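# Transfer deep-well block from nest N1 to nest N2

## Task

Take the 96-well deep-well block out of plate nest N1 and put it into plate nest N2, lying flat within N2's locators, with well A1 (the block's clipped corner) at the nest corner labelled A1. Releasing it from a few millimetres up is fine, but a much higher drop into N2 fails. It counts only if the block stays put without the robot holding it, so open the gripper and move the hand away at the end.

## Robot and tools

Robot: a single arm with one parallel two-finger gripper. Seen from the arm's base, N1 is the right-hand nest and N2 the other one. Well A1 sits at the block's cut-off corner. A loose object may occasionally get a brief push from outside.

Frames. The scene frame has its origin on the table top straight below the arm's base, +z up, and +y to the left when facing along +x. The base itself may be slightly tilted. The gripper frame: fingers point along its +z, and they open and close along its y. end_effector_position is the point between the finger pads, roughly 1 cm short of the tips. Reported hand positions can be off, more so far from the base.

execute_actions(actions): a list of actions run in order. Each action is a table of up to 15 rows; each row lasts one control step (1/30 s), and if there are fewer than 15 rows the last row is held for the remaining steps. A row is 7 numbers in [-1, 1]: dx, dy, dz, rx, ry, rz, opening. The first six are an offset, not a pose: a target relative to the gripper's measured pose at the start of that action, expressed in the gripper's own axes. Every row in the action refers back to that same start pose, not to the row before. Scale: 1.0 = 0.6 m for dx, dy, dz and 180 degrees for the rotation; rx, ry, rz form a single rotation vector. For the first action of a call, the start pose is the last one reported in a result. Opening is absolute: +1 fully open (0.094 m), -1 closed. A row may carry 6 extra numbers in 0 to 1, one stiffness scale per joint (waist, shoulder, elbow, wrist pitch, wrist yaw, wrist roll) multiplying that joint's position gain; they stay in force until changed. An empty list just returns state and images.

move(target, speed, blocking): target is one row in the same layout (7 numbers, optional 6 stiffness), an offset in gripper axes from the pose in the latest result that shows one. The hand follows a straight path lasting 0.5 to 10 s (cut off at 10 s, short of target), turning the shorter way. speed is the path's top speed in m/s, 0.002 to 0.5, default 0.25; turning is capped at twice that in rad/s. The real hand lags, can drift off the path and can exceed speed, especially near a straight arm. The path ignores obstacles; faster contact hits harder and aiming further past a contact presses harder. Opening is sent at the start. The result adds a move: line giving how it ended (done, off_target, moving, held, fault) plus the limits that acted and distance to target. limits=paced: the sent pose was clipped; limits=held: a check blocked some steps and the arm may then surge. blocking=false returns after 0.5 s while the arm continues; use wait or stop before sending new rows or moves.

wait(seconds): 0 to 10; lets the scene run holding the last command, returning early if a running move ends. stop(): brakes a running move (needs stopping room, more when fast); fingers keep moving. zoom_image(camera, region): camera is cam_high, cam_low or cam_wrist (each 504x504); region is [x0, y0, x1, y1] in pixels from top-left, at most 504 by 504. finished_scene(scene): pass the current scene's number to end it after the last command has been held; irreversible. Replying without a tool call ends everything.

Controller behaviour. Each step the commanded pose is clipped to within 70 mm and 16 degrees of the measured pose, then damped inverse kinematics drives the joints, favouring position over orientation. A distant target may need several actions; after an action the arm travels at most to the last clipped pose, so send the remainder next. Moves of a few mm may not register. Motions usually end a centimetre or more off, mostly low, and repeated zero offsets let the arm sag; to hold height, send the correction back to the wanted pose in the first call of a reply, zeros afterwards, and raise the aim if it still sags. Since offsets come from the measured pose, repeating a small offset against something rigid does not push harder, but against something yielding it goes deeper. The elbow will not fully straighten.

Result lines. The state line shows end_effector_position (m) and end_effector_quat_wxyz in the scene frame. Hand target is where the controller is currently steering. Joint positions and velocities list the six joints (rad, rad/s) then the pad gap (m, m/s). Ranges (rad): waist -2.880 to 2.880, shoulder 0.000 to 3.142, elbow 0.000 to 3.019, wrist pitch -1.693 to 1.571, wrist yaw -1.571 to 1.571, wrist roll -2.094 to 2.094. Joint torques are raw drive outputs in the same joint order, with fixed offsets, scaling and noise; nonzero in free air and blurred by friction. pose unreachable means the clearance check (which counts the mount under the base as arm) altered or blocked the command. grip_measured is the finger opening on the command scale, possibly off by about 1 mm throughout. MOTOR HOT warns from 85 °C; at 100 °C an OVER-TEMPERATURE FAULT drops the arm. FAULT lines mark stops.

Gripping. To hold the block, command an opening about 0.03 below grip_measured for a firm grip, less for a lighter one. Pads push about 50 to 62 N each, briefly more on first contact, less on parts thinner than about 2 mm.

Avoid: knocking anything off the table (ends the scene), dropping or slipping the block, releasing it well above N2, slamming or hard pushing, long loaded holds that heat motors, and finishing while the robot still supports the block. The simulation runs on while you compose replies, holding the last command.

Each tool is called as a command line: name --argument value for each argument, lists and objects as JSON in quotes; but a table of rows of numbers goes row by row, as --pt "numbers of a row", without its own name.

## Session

execute_actions --actions '[]'

Scene clock: 0.00 s.
end_effector_position=(+0.8902, +0.4122, +0.2592) grip_measured=+1.000 end_effector_quat_wxyz=(+0.527, +0.208, +0.726, +0.390)
Joint positions: [ 0.317  2.139  1.995  0.325 -0.138  1.641  0.094]
Joint velocities: [ 0.015 -0.015  0.007  0.017  0.037  0.007  0.   ]
Joint torques (N m, as the arm reports them, + toward a larger angle): no reading
Hand target: +0.890, +0.423, +0.276; +0.532, +0.198, +0.720, +0.400
Joint stiffness scale: [1. 1. 1. 1. 1. 1.]

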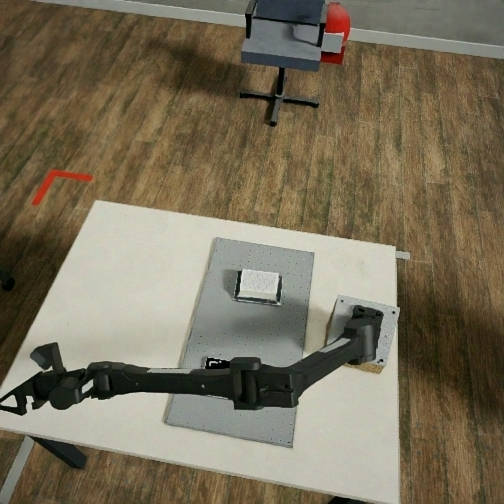

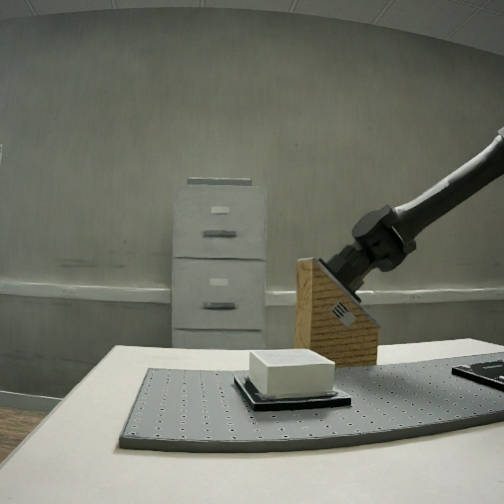

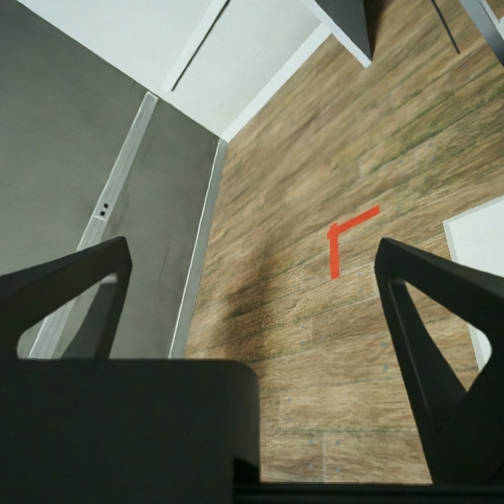

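zoom_image --camera "cam_high" --region '[200, 230, 320, 320]'

Region (200, 230, 320, 320) of cam_high's 504x504 image, scaled by 4.200, with more detail than that image has; it fills the top 378 rows of this view, and the rest is white.

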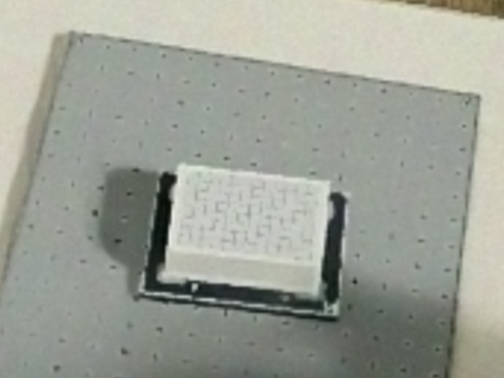

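move --target '[-0.195, -0.538, -0.97, 0.2668, 0.376, -0.1564, 1]' --speed 0.4

Scene clock: 5.33 s.
end_effector_position=(+0.4101, -0.0700, +0.1453) grip_measured=+1.000 end_effector_quat_wxyz=(-0.013, -0.009, +1.000, +0.007)
Joint positions: [-0.292  1.966  1.074 -1.033 -0.711 -0.567  0.094]
Joint velocities: [ 0.015  0.005 -0.007 -0.002 -0.022  0.022  0.   ]
Joint torques (N m, as the arm reports them, + toward a larger angle): [ -9.41 -11.49   9.65  -0.41  -0.05  -0.09]
Hand target: +0.427, -0.069, +0.158; -0.002, -0.023, +1.000, +0.001
Off the commanded pose: 0.022 m, 2 deg.
Joint stiffness scale: [1. 1. 1. 1. 1. 1.]
move: off_target

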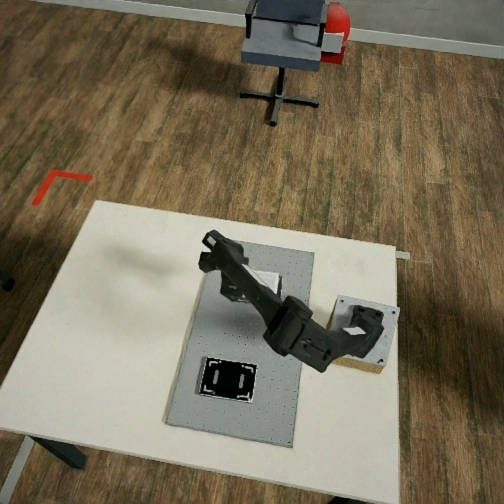

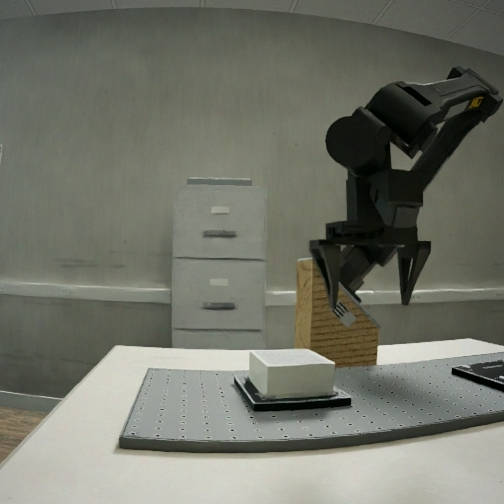

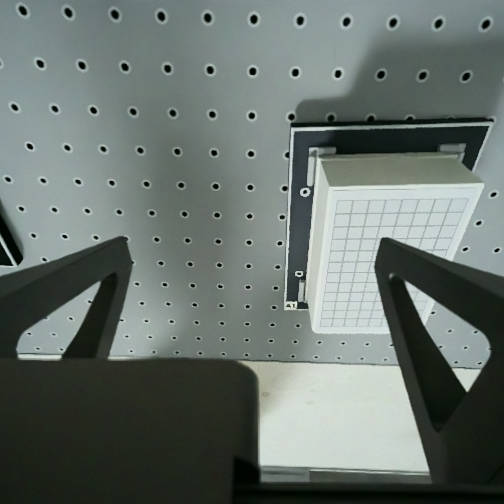

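zoom_image --camera "cam_wrist" --region '[270, 110, 504, 344]'

zoom_image --camera "cam_high" --region '[185, 345, 275, 415]'

Region (270, 110, 504, 344) of cam_wrist's 504x504 image, scaled by 2.154, with more detail than that image has.

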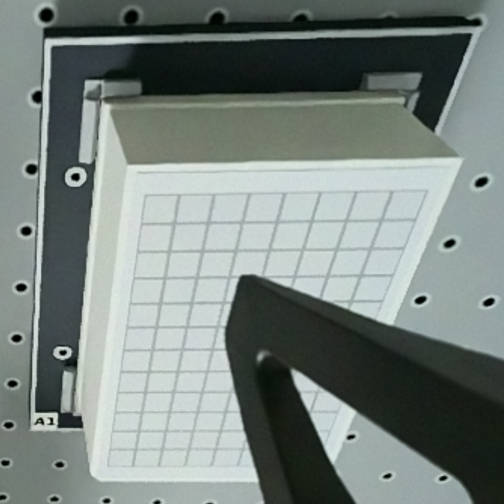

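Region (185, 345, 275, 415) of cam_high's 504x504 image, scaled by 5.600, with more detail than that image has.

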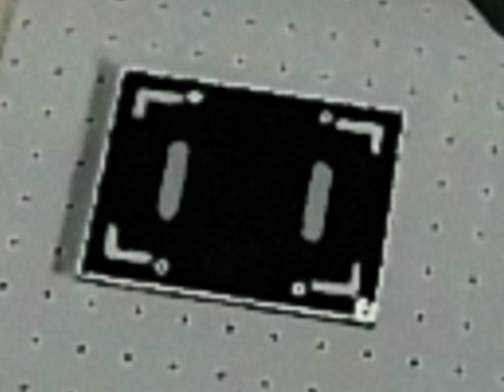

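move --target '[0.119, -0.144, 0.090, 0.0025, -0.0057, -0.009, 1]' --speed 0.15

Scene clock: 9.20 s.
end_effector_position=(+0.3389, -0.1516, +0.0910) grip_measured=+1.000 end_effector_quat_wxyz=(-0.010, -0.018, +1.000, +0.008)
Joint positions: [-0.408  2.145  0.946 -0.809 -0.67  -0.72   0.094]
Joint velocities: [-0.005 -0.005  0.012 -0.002  0.037 -0.007  0.   ]
Joint torques (N m, as the arm reports them, + toward a larger angle): [ -8.23 -10.85   5.02   1.52  -0.01  -0.09]
Hand target: +0.339, -0.156, +0.092; -0.004, -0.024, +1.000, +0.004
Off the commanded pose: 0.005 m, 1 deg.
Joint stiffness scale: [1. 1. 1. 1. 1. 1.]
move: done

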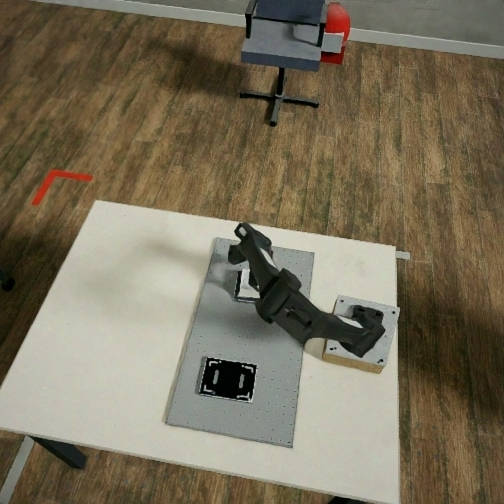

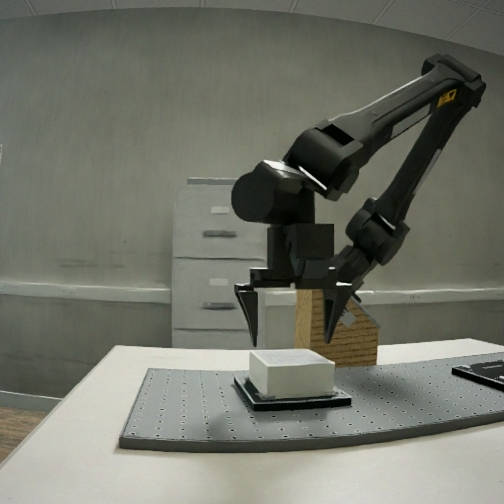

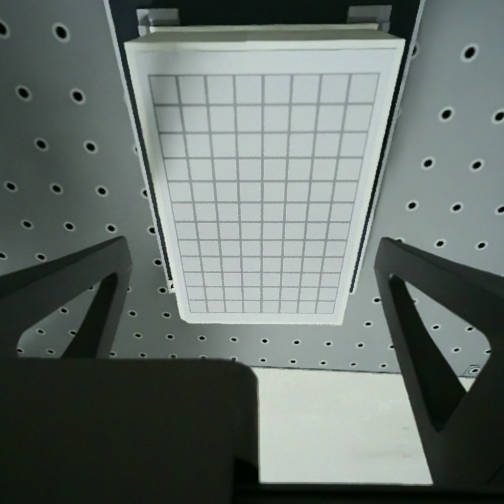

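execute_actions --actions '[[[-0.0005,-0.0082,0.001,0.003,-0.004,-0.003,1],[-0.001,-0.0084,0.004,0.0033,-0.0043,-0.0025,1],[-0.0015,-0.0086,0.007,0.0036,-0.0046,-0.002,1],[-0.002,-0.0088,0.010,0.004,-0.005,-0.0015,1],[-0.0025,-0.0088,0.013,0.0043,-0.005,-0.001,1],[-0.003,-0.0088,0.016,0.0045,-0.005,-0.0005,1],[-0.0035,-0.0088,0.019,0.0045,-0.005,0,1],[-0.0035,-0.0088,0.022,0.0045,-0.005,0,1],[-0.0035,-0.0088,0.025,0.0045,-0.005,0,1],[-0.0035,-0.0088,0.027,0.0045,-0.005,0,1],[-0.0035,-0.0088,0.029,0.0045,-0.005,0,1],[-0.0035,-0.0088,0.030,0.0045,-0.005,0,1]]]'

Scene clock: 11.43 s.
end_effector_position=(+0.3439, -0.1558, +0.0813) grip_measured=+1.000 end_effector_quat_wxyz=(+0.000, -0.023, +1.000, -0.001)
Joint positions: [-0.393  2.158  0.937 -0.741 -0.676 -0.689  0.094]
Joint velocities: [ 0.054  0.054 -0.032  0.017  0.037  0.066  0.   ]
Joint torques (N m, as the arm reports them, + toward a larger angle): [-8.43 -9.68  4.62  1.2  -0.07  0.09]
Hand target: +0.341, -0.156, +0.073; -0.003, -0.018, +1.000, +0.001
Off the commanded pose: 0.009 m, 1 deg.
Joint stiffness scale: [1. 1. 1. 1. 1. 1.]

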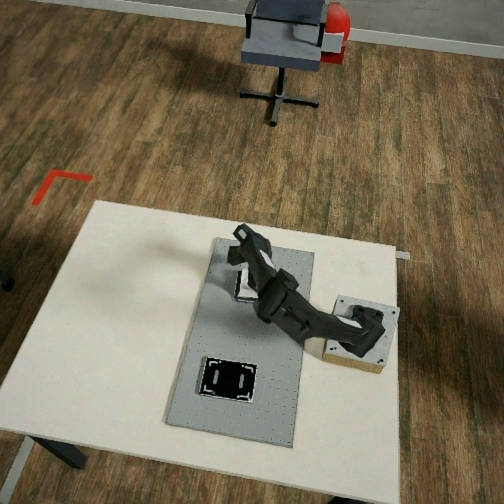

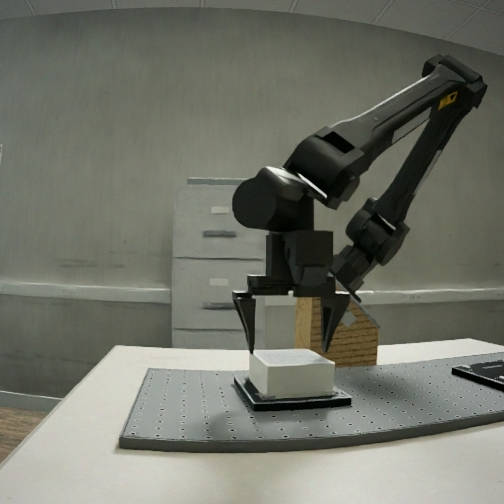

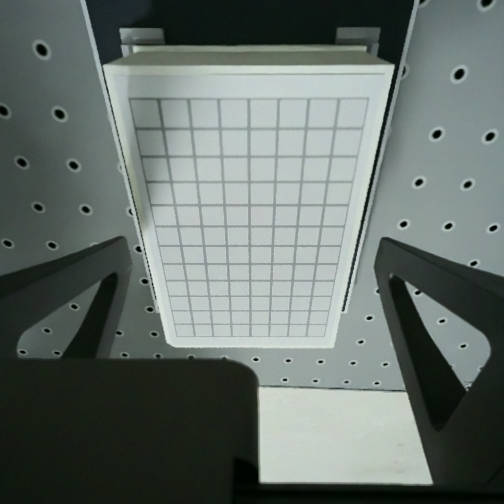

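execute_actions --actions '[[[0.0048,-0.0006,0.016,-0.0013,0.002,0.003,1],[0.0048,-0.0004,0.019,-0.0013,0.002,0.003,1],[0.0048,-0.0002,0.023,-0.0013,0.002,0.003,1],[0.0048,0,0.028,-0.0013,0.002,0.003,1],[0.0048,0.0002,0.033,-0.0013,0.002,0.003,1],[0.0048,0.0004,0.038,-0.0013,0.002,0.003,1],[0.0048,0.0005,0.043,-0.0013,0.002,0.003,1],[0.0048,0.0005,0.048,-0.0013,0.002,0.003,1],[0.0048,0.0005,0.053,-0.0013,0.002,0.003,1],[0.0048,0.0005,0.058,-0.0013,0.002,0.003,1],[0.0048,0.0005,0.062,-0.0013,0.002,0.003,1],[0.0048,0.0005,0.065,-0.0013,0.002,0.003,1],[0.0048,0.0005,0.068,-0.0013,0.002,0.003,1],[0.0048,0.0005,0.0695,-0.0013,0.002,0.003,1],[0.0048,0.0005,0.0705,-0.0013,0.002,0.003,1]]]'

wait --seconds 0.3

Scene clock: 13.10 s.
end_effector_position=(+0.3431, -0.1546, +0.0472) grip_measured=+1.000 end_effector_quat_wxyz=(-0.003, -0.025, +1.000, +0.001)
Joint positions: [-0.336  2.211  0.918 -0.634 -0.696 -0.63   0.094]
Joint velocities: [ 0.083  0.132 -0.046  0.125 -0.066  0.183  0.   ]
Joint torques (N m, as the arm reports them, + toward a larger angle): [-8.97 -9.25  3.93  1.22 -0.13  0.06]
Hand target: +0.341, -0.156, +0.039; -0.003, -0.018, +1.000, +0.001
Off the commanded pose: 0.009 m, 1 deg.
Joint stiffness scale: [1. 1. 1. 1. 1. 1.]

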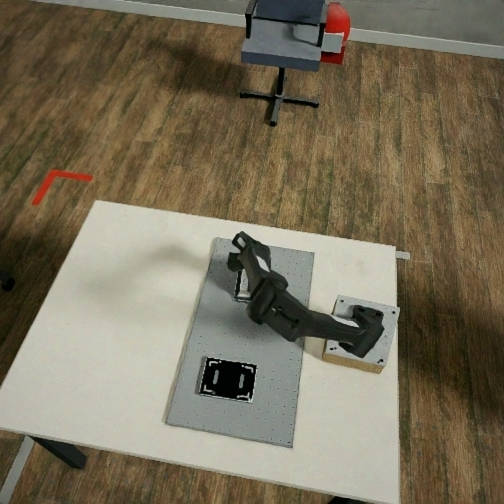

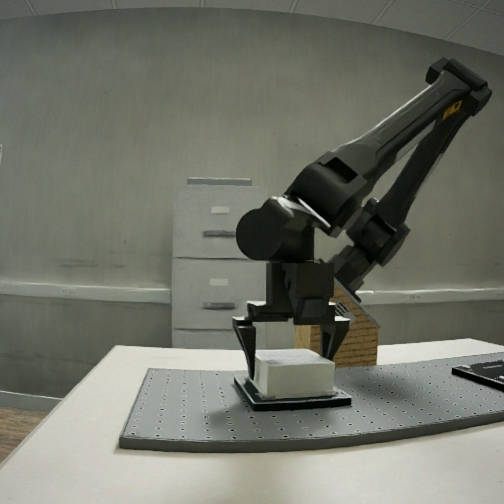

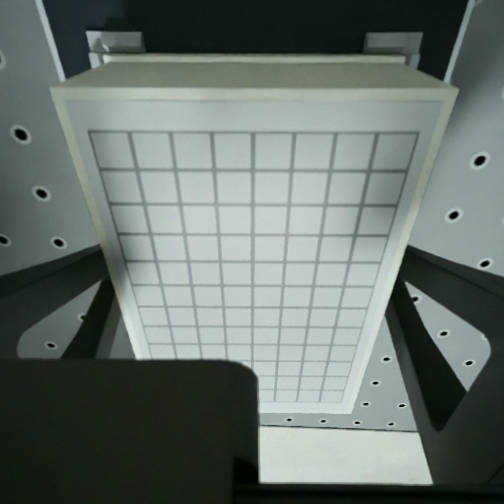

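Scene clock: 13.40 s.
end_effector_position=(+0.3418, -0.1550, +0.0433) grip_measured=+1.000 end_effector_quat_wxyz=(-0.004, -0.019, +1.000, +0.001)
Joint positions: [-0.331  2.219  0.916 -0.624 -0.697 -0.616  0.094]
Joint velocities: [ 0.005 -0.015  0.007  0.002  0.081 -0.007  0.   ]
Joint torques (N m, as the arm reports them, + toward a larger angle): [ -8.22 -11.07   4.09   1.17  -0.13   0.07]
Hand target: +0.341, -0.156, +0.040; -0.003, -0.018, +1.000, +0.001
Off the commanded pose: 0.004 m, 0 deg.
Joint stiffness scale: [1. 1. 1. 1. 1. 1.]
wait: 0.30 s; at rest by 0.23 s

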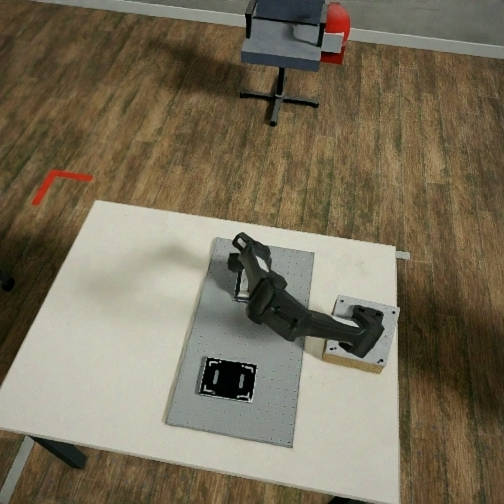

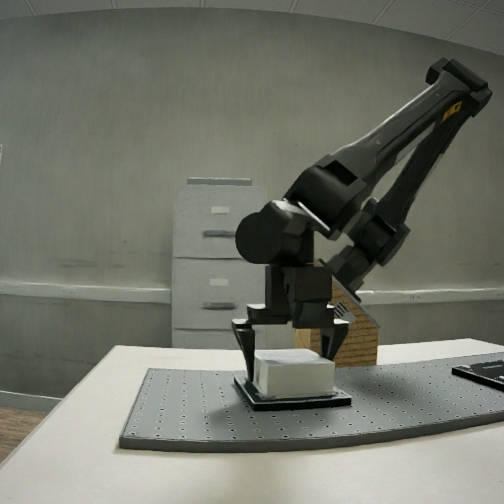

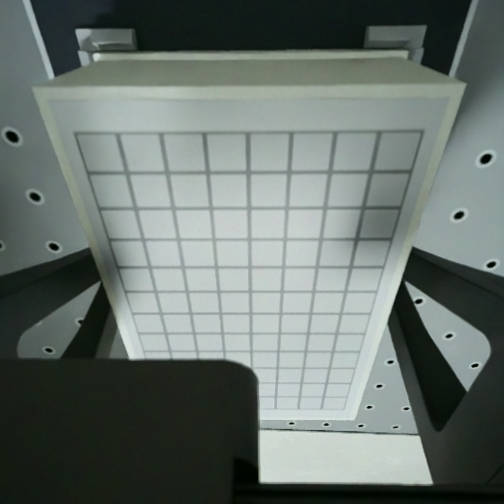

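execute_actions --actions '[[[0,0.001,0.002,0,0,-0.001,0.95],[0,0.001,0.002,0,0,-0.001,0.91],[0,0.001,0.002,0,0,-0.002,0.87],[0,0.001,0.002,0,0,-0.002,0.84],[0,0.001,0.002,0,0,-0.002,0.82],[0,0.001,0.002,0,0,-0.002,0.80],[0,0.001,0.002,0,0,-0.002,0.79],[0,0.001,0.002,0,0,-0.002,0.78],[0,0.001,0.002,0,0,-0.002,0.77],[0,0.001,0.002,0,0,-0.002,0.76],[0,0.001,0.002,0,0,-0.002,0.75],[0,0.001,0.002,0,0,-0.002,0.74],[0,0.001,0.002,0,0,-0.002,0.73],[0,0.001,0.002,0,0,-0.002,0.72],[0,0.001,0.002,0,0,-0.002,0.71]]]'

zoom_image --camera "cam_wrist" --region '[40, 0, 220, 100]'

zoom_image --camera "cam_wrist" --region '[290, 0, 470, 100]'

Scene clock: 14.53 s.
end_effector_position=(+0.3419, -0.1549, +0.0433) grip_measured=+0.751 end_effector_quat_wxyz=(-0.004, -0.019, +1.000, +0.002)
Joint positions: [-0.331  2.219  0.916 -0.624 -0.698 -0.615  0.082]
Joint velocities: [-0.005 -0.005  0.002 -0.017  0.051  0.051  0.001]
Joint torques (N m, as the arm reports them, + toward a larger angle): [ -8.48 -11.11   4.14   0.55  -0.07  -0.01]
Hand target: +0.342, -0.154, +0.042; -0.004, -0.023, +1.000, +0.001
Off the commanded pose: 0.001 m, 0 deg.
Joint stiffness scale: [1. 1. 1. 1. 1. 1.]

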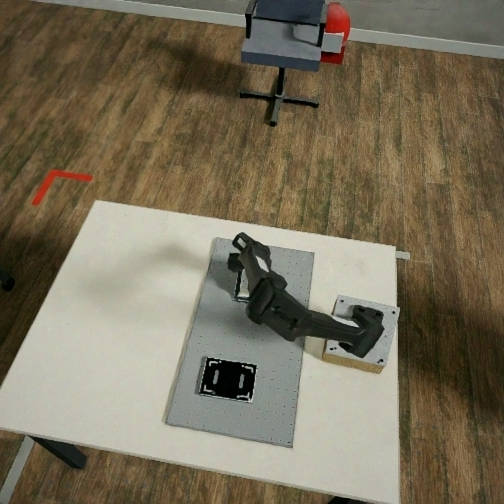

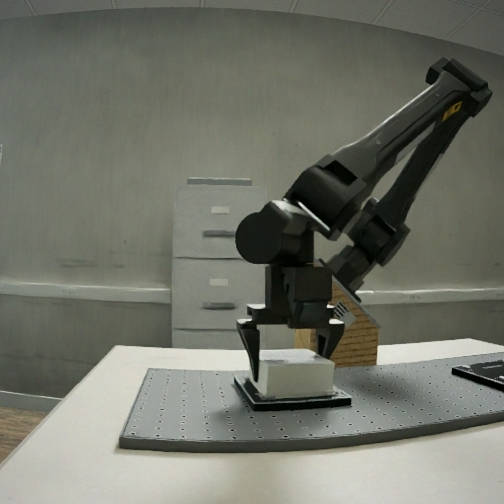

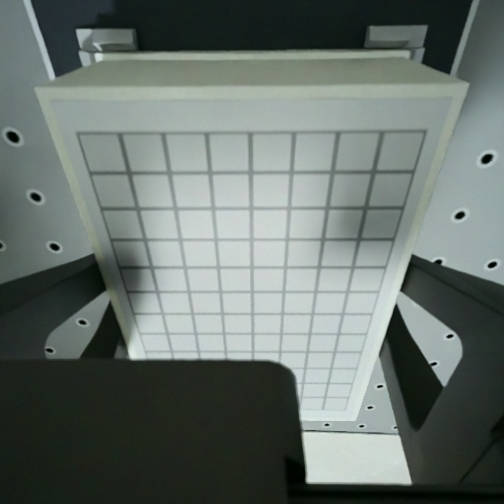

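Region (40, 0, 220, 100) of cam_wrist's 504x504 image, scaled by 2.800, with more detail than that image has.

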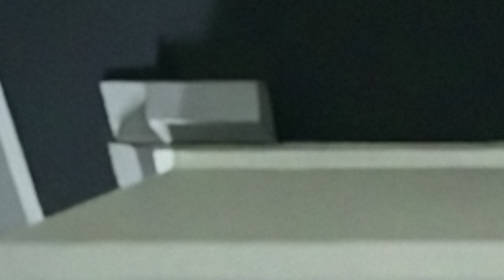

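Region (290, 0, 470, 100) of cam_wrist's 504x504 image, scaled by 2.800, with more detail than that image has.

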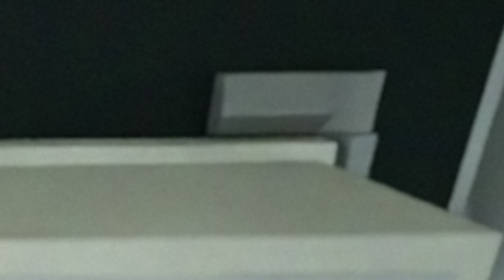

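execute_actions --actions '[[[-0.007,0,-0.006,0.001,-0.002,-0.003,0.71],[-0.014,-0.001,-0.013,0.002,-0.0045,-0.0045,0.71],[-0.021,-0.002,-0.019,0.0035,-0.007,-0.006,0.71],[-0.028,-0.003,-0.026,0.0045,-0.009,-0.0075,0.71],[-0.034,-0.003,-0.032,0.0057,-0.0115,-0.009,0.71],[-0.035,-0.003,-0.036,0.0057,-0.0115,-0.009,0.71],[-0.035,-0.003,-0.040,0.0057,-0.0115,-0.009,0.71],[-0.035,-0.003,-0.045,0.0057,-0.0115,-0.009,0.71],[-0.035,-0.003,-0.051,0.0057,-0.0115,-0.009,0.71],[-0.035,-0.003,-0.058,0.0057,-0.0115,-0.009,0.71],[-0.035,-0.003,-0.065,0.0057,-0.0115,-0.009,0.71],[-0.035,-0.003,-0.073,0.0057,-0.0115,-0.009,0.71],[-0.035,-0.002,-0.081,0.0057,-0.0115,-0.009,0.71],[-0.035,0,-0.089,0.0057,-0.0115,-0.009,0.71],[-0.035,0.003,-0.096,0.0057,-0.0115,-0.009,0.71]]]'

Scene clock: 17.47 s.
end_effector_position=(+0.3379, -0.1490, +0.0670) grip_measured=+0.751 end_effector_quat_wxyz=(-0.011, -0.013, +1.000, +0.005)
Joint positions: [-0.365  2.172  0.92  -0.722 -0.684 -0.655  0.082]
Joint velocities: [-0.21  -0.278  0.017 -0.427  0.081 -0.139 -0.001]
Joint torques (N m, as the arm reports them, + toward a larger angle): [-10.01 -13.02   8.43  -0.51  -0.02  -0.11]
Hand target: +0.362, -0.153, +0.099; +0.015, -0.033, +0.999, -0.008
Off the commanded pose: 0.042 m, 4 deg.
Joint stiffness scale: [1. 1. 1. 1. 1. 1.]

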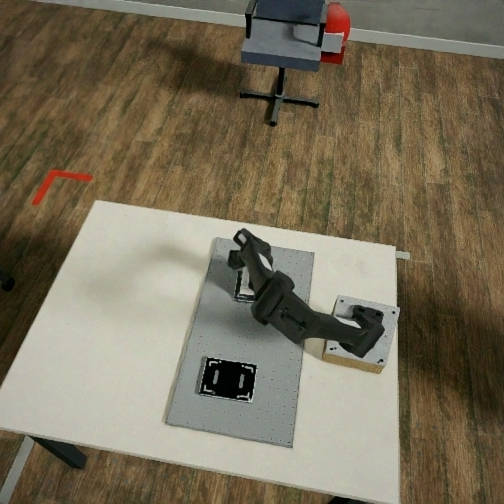

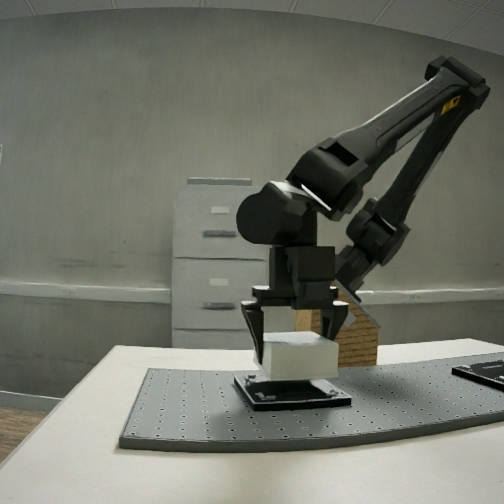

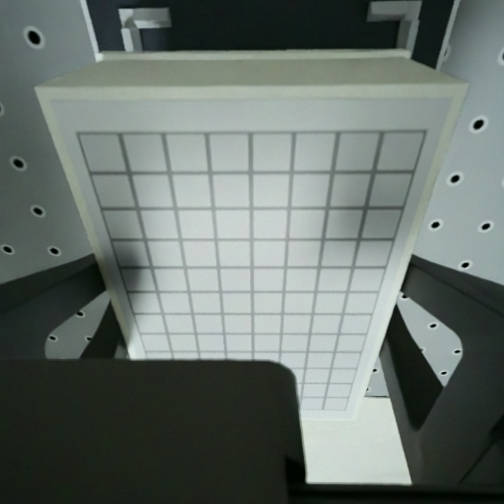

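move --target '[-0.1165, 0.579, -0.055, 0.002, -0.012, 0.0013, 0.71]' --speed 0.25

zoom_image --camera "cam_wrist" --region '[40, 0, 260, 100]'

zoom_image --camera "cam_wrist" --region '[250, 0, 470, 100]'

Scene clock: 20.43 s.
end_effector_position=(+0.3926, +0.1906, +0.0931) grip_measured=+0.751 end_effector_quat_wxyz=(-0.000, -0.011, +1.000, +0.001)
Joint positions: [ 0.245  1.48   0.898 -0.806 -0.751  0.184  0.082]
Joint velocities: [ 0.005 -0.005 -0.002 -0.002  0.037 -0.007  0.   ]
Joint torques (N m, as the arm reports them, + toward a larger angle): [ -7.56 -10.4    7.41  -0.44   0.08   0.04]
Hand target: +0.402, +0.198, +0.103; +0.009, -0.010, +1.000, +0.001
Off the commanded pose: 0.015 m, 1 deg.
Joint stiffness scale: [1. 1. 1. 1. 1. 1.]
move: off_target

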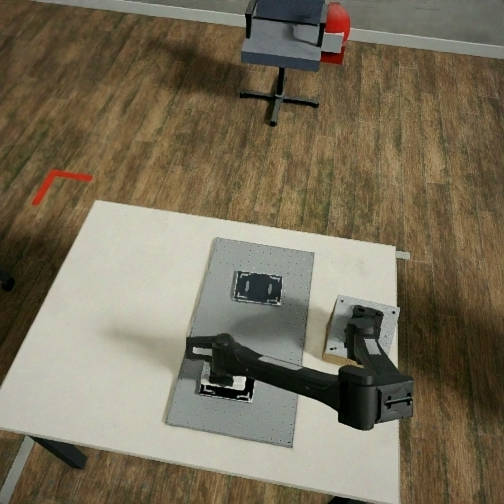

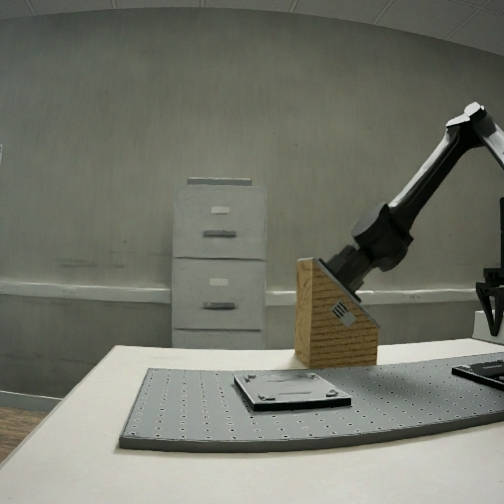

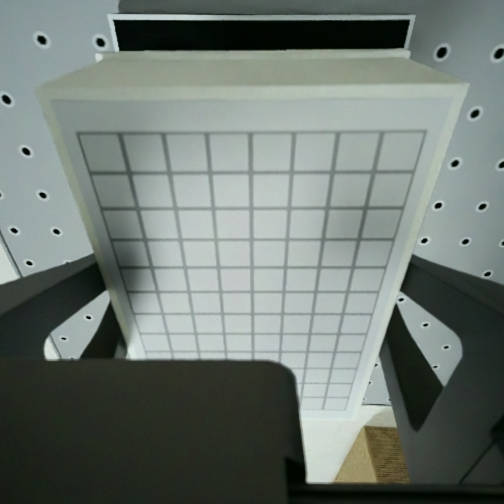

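Region (40, 0, 260, 100) of cam_wrist's 504x504 image, scaled by 2.291, with more detail than that image has; it fills the top 229 rows of this view, and the rest is white.

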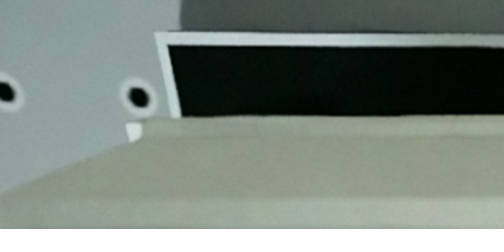

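Region (250, 0, 470, 100) of cam_wrist's 504x504 image, scaled by 2.291, with more detail than that image has; it fills the top 229 rows of this view, and the rest is white.

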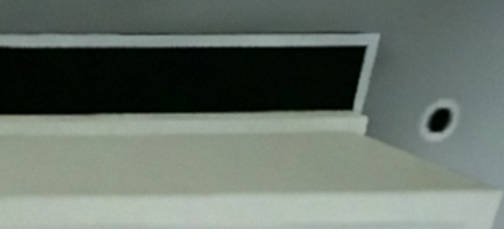

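move --target '[0.0183, -0.008, 0.060, 0, 0.0032, 0.005, 0.71]' --speed 0.07

zoom_image --camera "cam_wrist" --region '[40, 0, 220, 100]'

zoom_image --camera "cam_wrist" --region '[290, 0, 470, 100]'

Scene clock: 22.40 s.
end_effector_position=(+0.3800, +0.1866, +0.0594) grip_measured=+0.751 end_effector_quat_wxyz=(-0.008, -0.004, +1.000, +0.000)
Joint positions: [ 0.301  1.512  0.844 -0.691 -0.743  0.258  0.082]
Joint velocities: [ 0.015  0.005 -0.002 -0.012  0.022 -0.081 -0.   ]
Joint torques (N m, as the arm reports them, + toward a larger angle): [-7.32 -9.14  4.09  0.99  0.02  0.09]
Hand target: +0.381, +0.186, +0.057; -0.005, -0.003, +1.000, +0.000
Off the commanded pose: 0.003 m, 0 deg.
Joint stiffness scale: [1. 1. 1. 1. 1. 1.]
move: done

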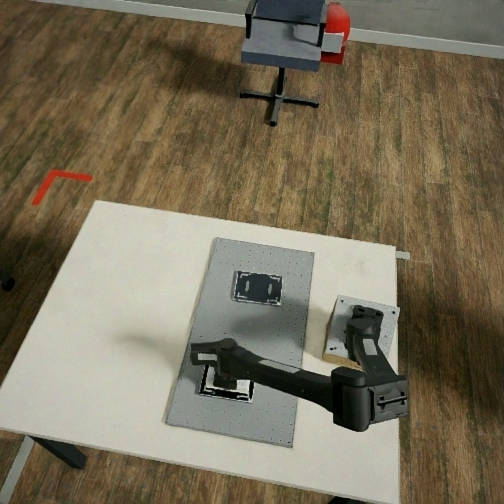

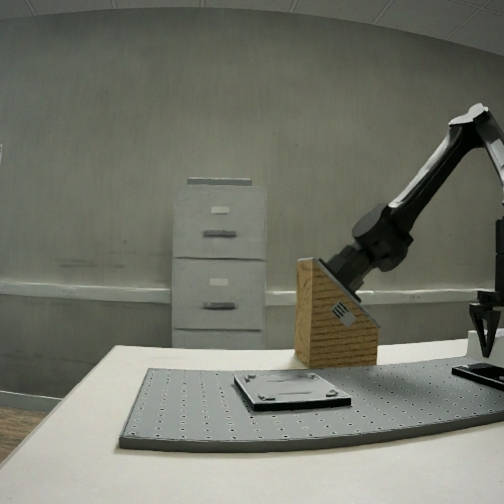

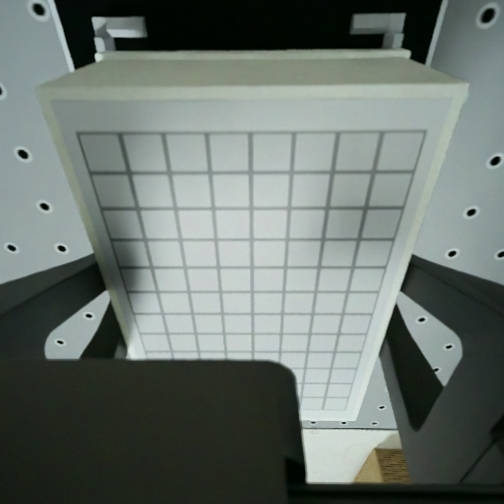

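Region (40, 0, 220, 100) of cam_wrist's 504x504 image, scaled by 2.800, with more detail than that image has.

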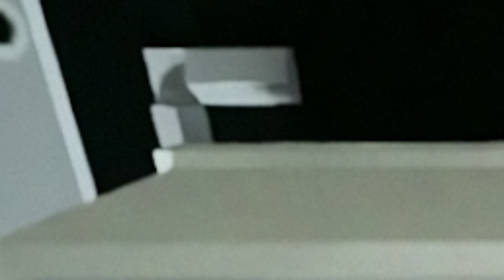

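Region (290, 0, 470, 100) of cam_wrist's 504x504 image, scaled by 2.800, with more detail than that image has.

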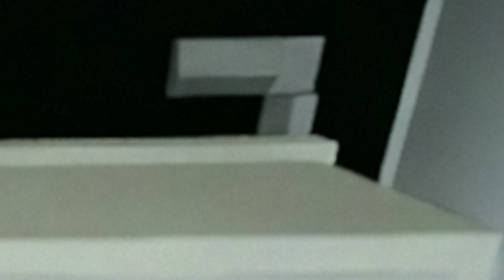

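execute_actions --actions '[[[-0.0023,-0.0017,0.0055,-0.0006,-0.0015,0.001,0.71],[-0.0023,-0.0017,0.007,-0.0006,-0.0015,0.001,0.71],[-0.0023,-0.0017,0.0085,-0.0006,-0.0015,0.001,0.71],[-0.0023,-0.0017,0.010,-0.0006,-0.0014,0.0012,0.71],[-0.0023,-0.0017,0.0115,-0.0006,-0.0013,0.0013,0.71],[-0.0023,-0.0017,0.013,-0.0006,-0.0013,0.0013,0.71],[-0.0023,-0.0017,0.0145,-0.0006,-0.0013,0.0013,0.71],[-0.0023,-0.0017,0.016,-0.0006,-0.0013,0.0013,0.71],[-0.0023,-0.0017,0.0175,-0.0006,-0.0013,0.0013,0.71],[-0.0023,-0.0017,0.0188,-0.0006,-0.0013,0.0013,0.71],[-0.0023,-0.0017,0.0198,-0.0006,-0.0013,0.0013,0.71],[-0.0023,-0.0017,0.0205,-0.0006,-0.0013,0.0013,0.71]]]'

Scene clock: 24.70 s.
end_effector_position=(+0.3826, +0.1886, +0.0518) grip_measured=+0.751 end_effector_quat_wxyz=(-0.006, -0.005, +1.000, +0.002)
Joint positions: [ 0.316  1.525  0.844 -0.657 -0.742  0.28   0.082]
Joint velocities: [ 0.005  0.005 -0.022  0.027 -0.022  0.051  0.001]
Joint torques (N m, as the arm reports them, + toward a larger angle): [-6.2  -9.32  3.8   1.08  0.07  0.14]
Hand target: +0.381, +0.186, +0.047; -0.006, -0.002, +1.000, +0.001
Off the commanded pose: 0.006 m, 0 deg.
Joint stiffness scale: [1. 1. 1. 1. 1. 1.]

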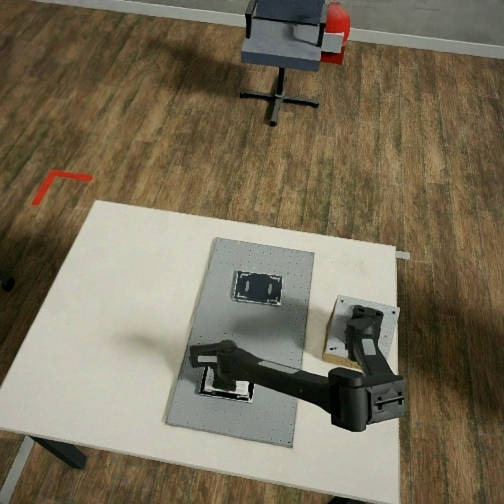

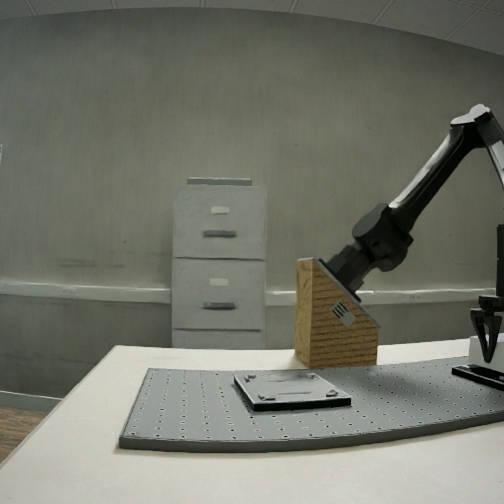

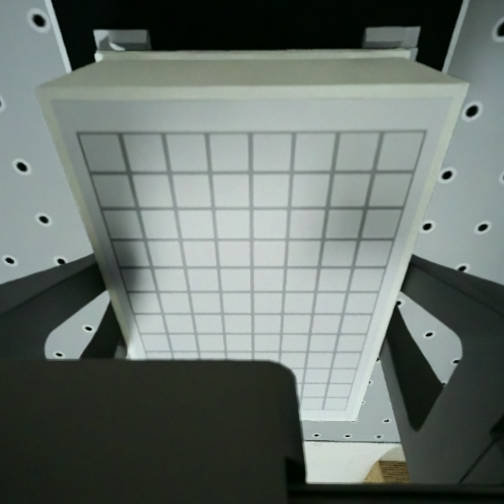

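execute_actions --actions '[]'

zoom_image --camera "cam_wrist" --region '[40, 0, 220, 100]'

zoom_image --camera "cam_wrist" --region '[290, 0, 470, 100]'

Scene clock: 24.93 s.
end_effector_position=(+0.3809, +0.1874, +0.0509) grip_measured=+0.751 end_effector_quat_wxyz=(-0.007, -0.003, +1.000, +0.002)
Joint positions: [ 0.316  1.525  0.839 -0.656 -0.742  0.283  0.082]
Joint velocities: [-0.015 -0.005  0.002  0.007 -0.007  0.051 -0.   ]
Joint torques (N m, as the arm reports them, + toward a larger angle): [-5.97 -8.84  3.83  1.24  0.04  0.02]
Hand target: +0.381, +0.186, +0.047; -0.006, -0.002, +1.000, +0.001
Off the commanded pose: 0.004 m, 0 deg.
Joint stiffness scale: [1. 1. 1. 1. 1. 1.]

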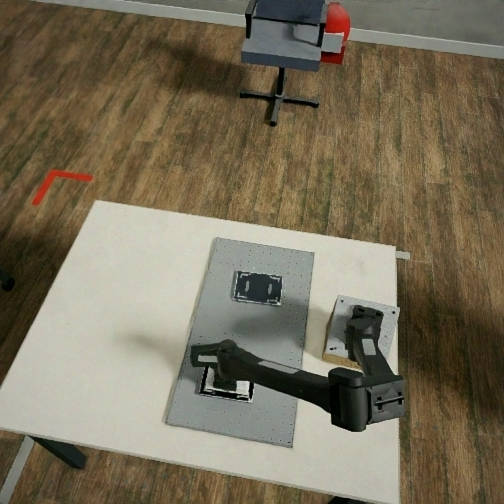

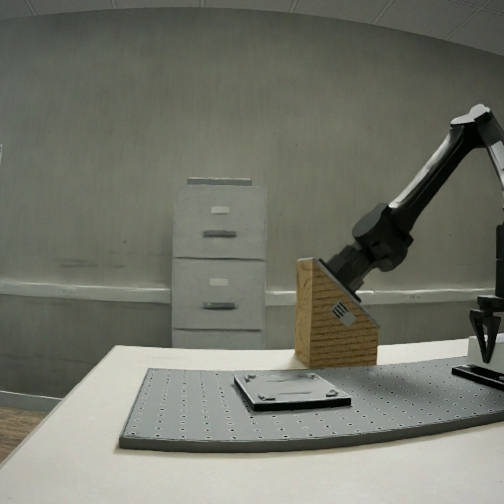

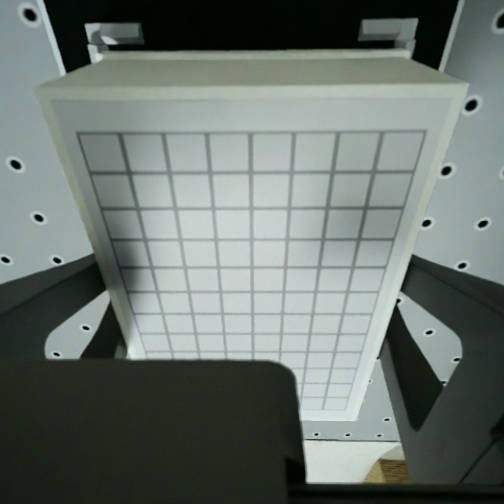

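Region (40, 0, 220, 100) of cam_wrist's 504x504 image, scaled by 2.800, with more detail than that image has.

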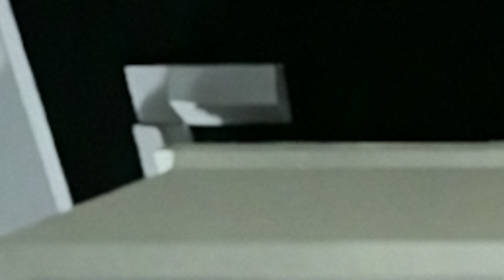

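Region (290, 0, 470, 100) of cam_wrist's 504x504 image, scaled by 2.800, with more detail than that image has.

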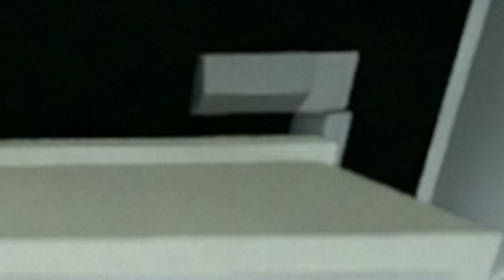

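execute_actions --actions '[[[-0.0005,-0.003,0.0077,0.0006,-0.0006,0.0003,0.71],[-0.0005,-0.0031,0.009,0.0006,-0.0006,0,0.71],[-0.0005,-0.0032,0.0102,0.0006,-0.0006,0,0.71],[-0.0005,-0.0033,0.0114,0.0006,-0.0006,0,0.71],[-0.0005,-0.0034,0.0126,0.0006,-0.0006,0,0.71],[-0.0005,-0.0035,0.0138,0.0006,-0.0006,0,0.71],[-0.0005,-0.0036,0.015,0.0006,-0.0006,0,0.71],[-0.0005,-0.0036,0.0162,0.0006,-0.0006,0,0.71],[-0.0005,-0.0036,0.0174,0.0006,-0.0006,0,0.71],[-0.0005,-0.0036,0.0185,0.0006,-0.0006,0,0.71],[-0.0005,-0.0036,0.0195,0.0006,-0.0006,0,0.71],[-0.0005,-0.0036,0.0205,0.0006,-0.0006,0,0.71],[-0.0005,-0.0036,0.0214,0.0006,-0.0006,0,0.71],[-0.0005,-0.0036,0.0222,0.0006,-0.0006,0,0.71],[-0.0005,-0.0036,0.023,0.0006,-0.0006,0,0.71]]]'

wait --seconds 0.3

zoom_image --camera "cam_wrist" --region '[40, 0, 220, 100]'

zoom_image --camera "cam_wrist" --region '[290, 0, 470, 100]'

zoom_image --camera "cam_low" --region '[434, 320, 504, 400]'

Scene clock: 26.77 s.
end_effector_position=(+0.3818, +0.1876, +0.0435) grip_measured=+0.751 end_effector_quat_wxyz=(-0.006, -0.005, +1.000, +0.001)
Joint positions: [ 0.33   1.537  0.835 -0.624 -0.737  0.298  0.082]
Joint velocities: [ 0.015  0.024 -0.017  0.061 -0.051 -0.007 -0.   ]
Joint torques (N m, as the arm reports them, + toward a larger angle): [-7.29 -8.89  4.03  1.16  0.1   0.12]
Hand target: +0.381, +0.185, +0.037; -0.006, -0.003, +1.000, +0.001
Off the commanded pose: 0.007 m, 0 deg.
Joint stiffness scale: [1. 1. 1. 1. 1. 1.]

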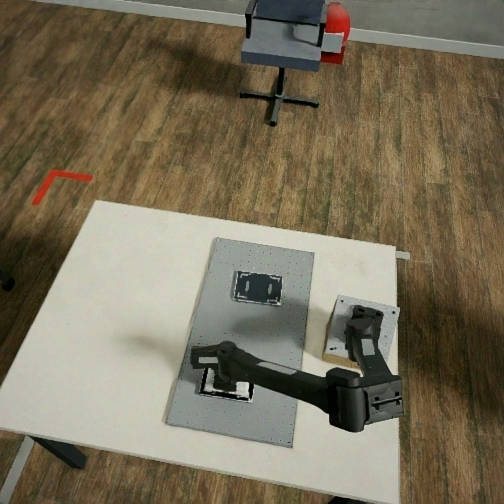

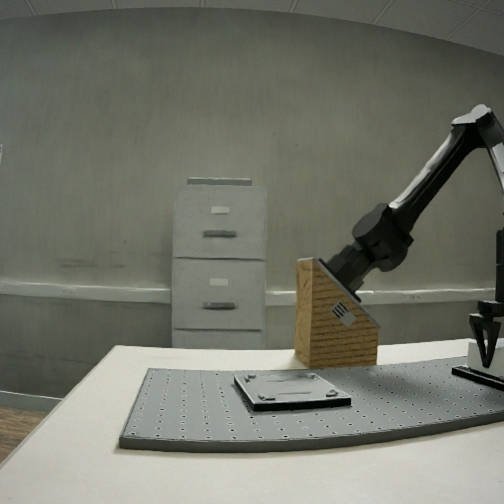

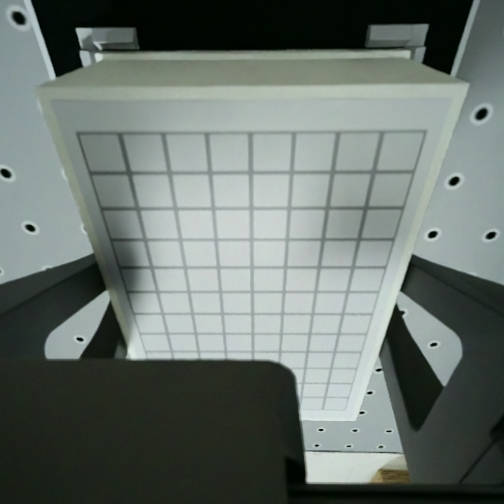

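Scene clock: 27.07 s.
end_effector_position=(+0.3819, +0.1875, +0.0430) grip_measured=+0.751 end_effector_quat_wxyz=(-0.005, -0.005, +1.000, +0.002)
Joint positions: [ 0.33   1.538  0.834 -0.621 -0.737  0.3    0.082]
Joint velocities: [-0.005 -0.005 -0.012 -0.012 -0.007  0.066 -0.   ]
Joint torques (N m, as the arm reports them, + toward a larger angle): [-6.44 -9.18  3.68  1.33  0.13  0.09]
Hand target: +0.381, +0.185, +0.037; -0.006, -0.003, +1.000, +0.001
Off the commanded pose: 0.006 m, 0 deg.
Joint stiffness scale: [1. 1. 1. 1. 1. 1.]
wait: 0.30 s; at rest by 0.17 s

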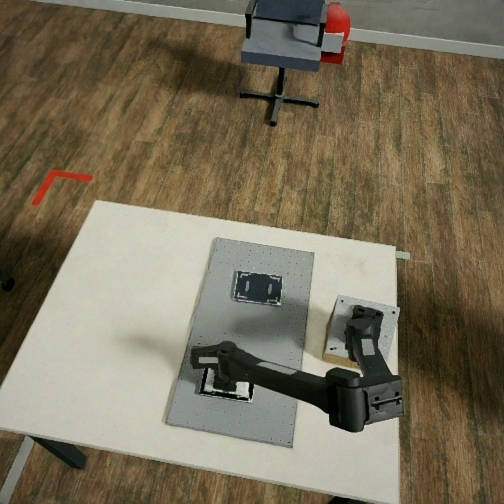

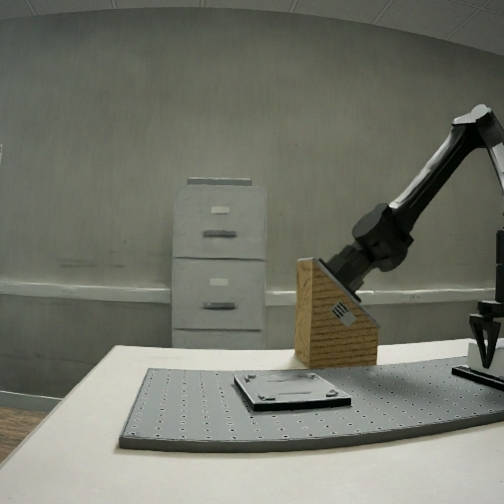

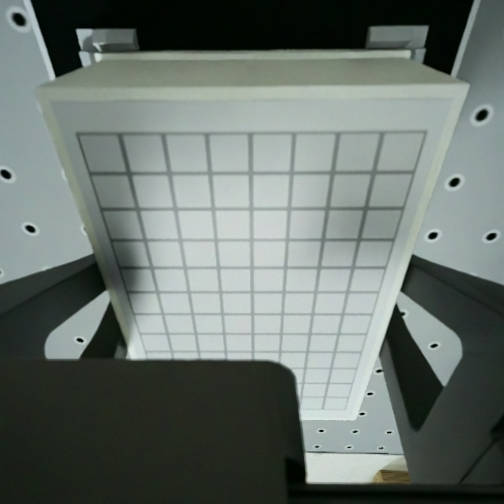

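Region (40, 0, 220, 100) of cam_wrist's 504x504 image, scaled by 2.800, with more detail than that image has.

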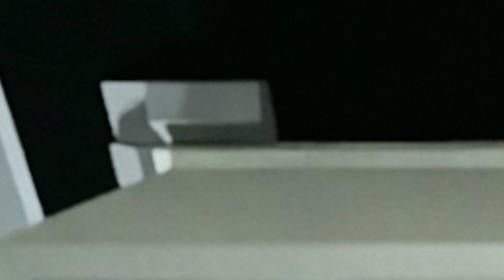

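Region (290, 0, 470, 100) of cam_wrist's 504x504 image, scaled by 2.800, with more detail than that image has.

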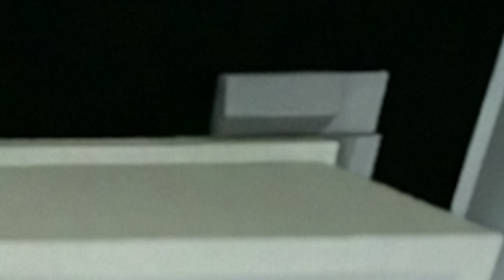

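Region (434, 320, 504, 400) of cam_low's 504x504 image, scaled by 6.300, with more detail than that image has; it fills the left 441 columns of this view, and the rest is white.

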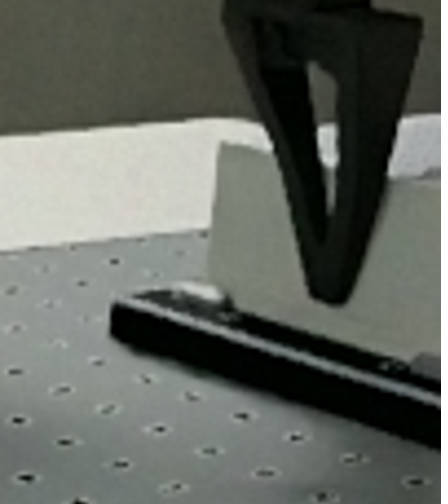

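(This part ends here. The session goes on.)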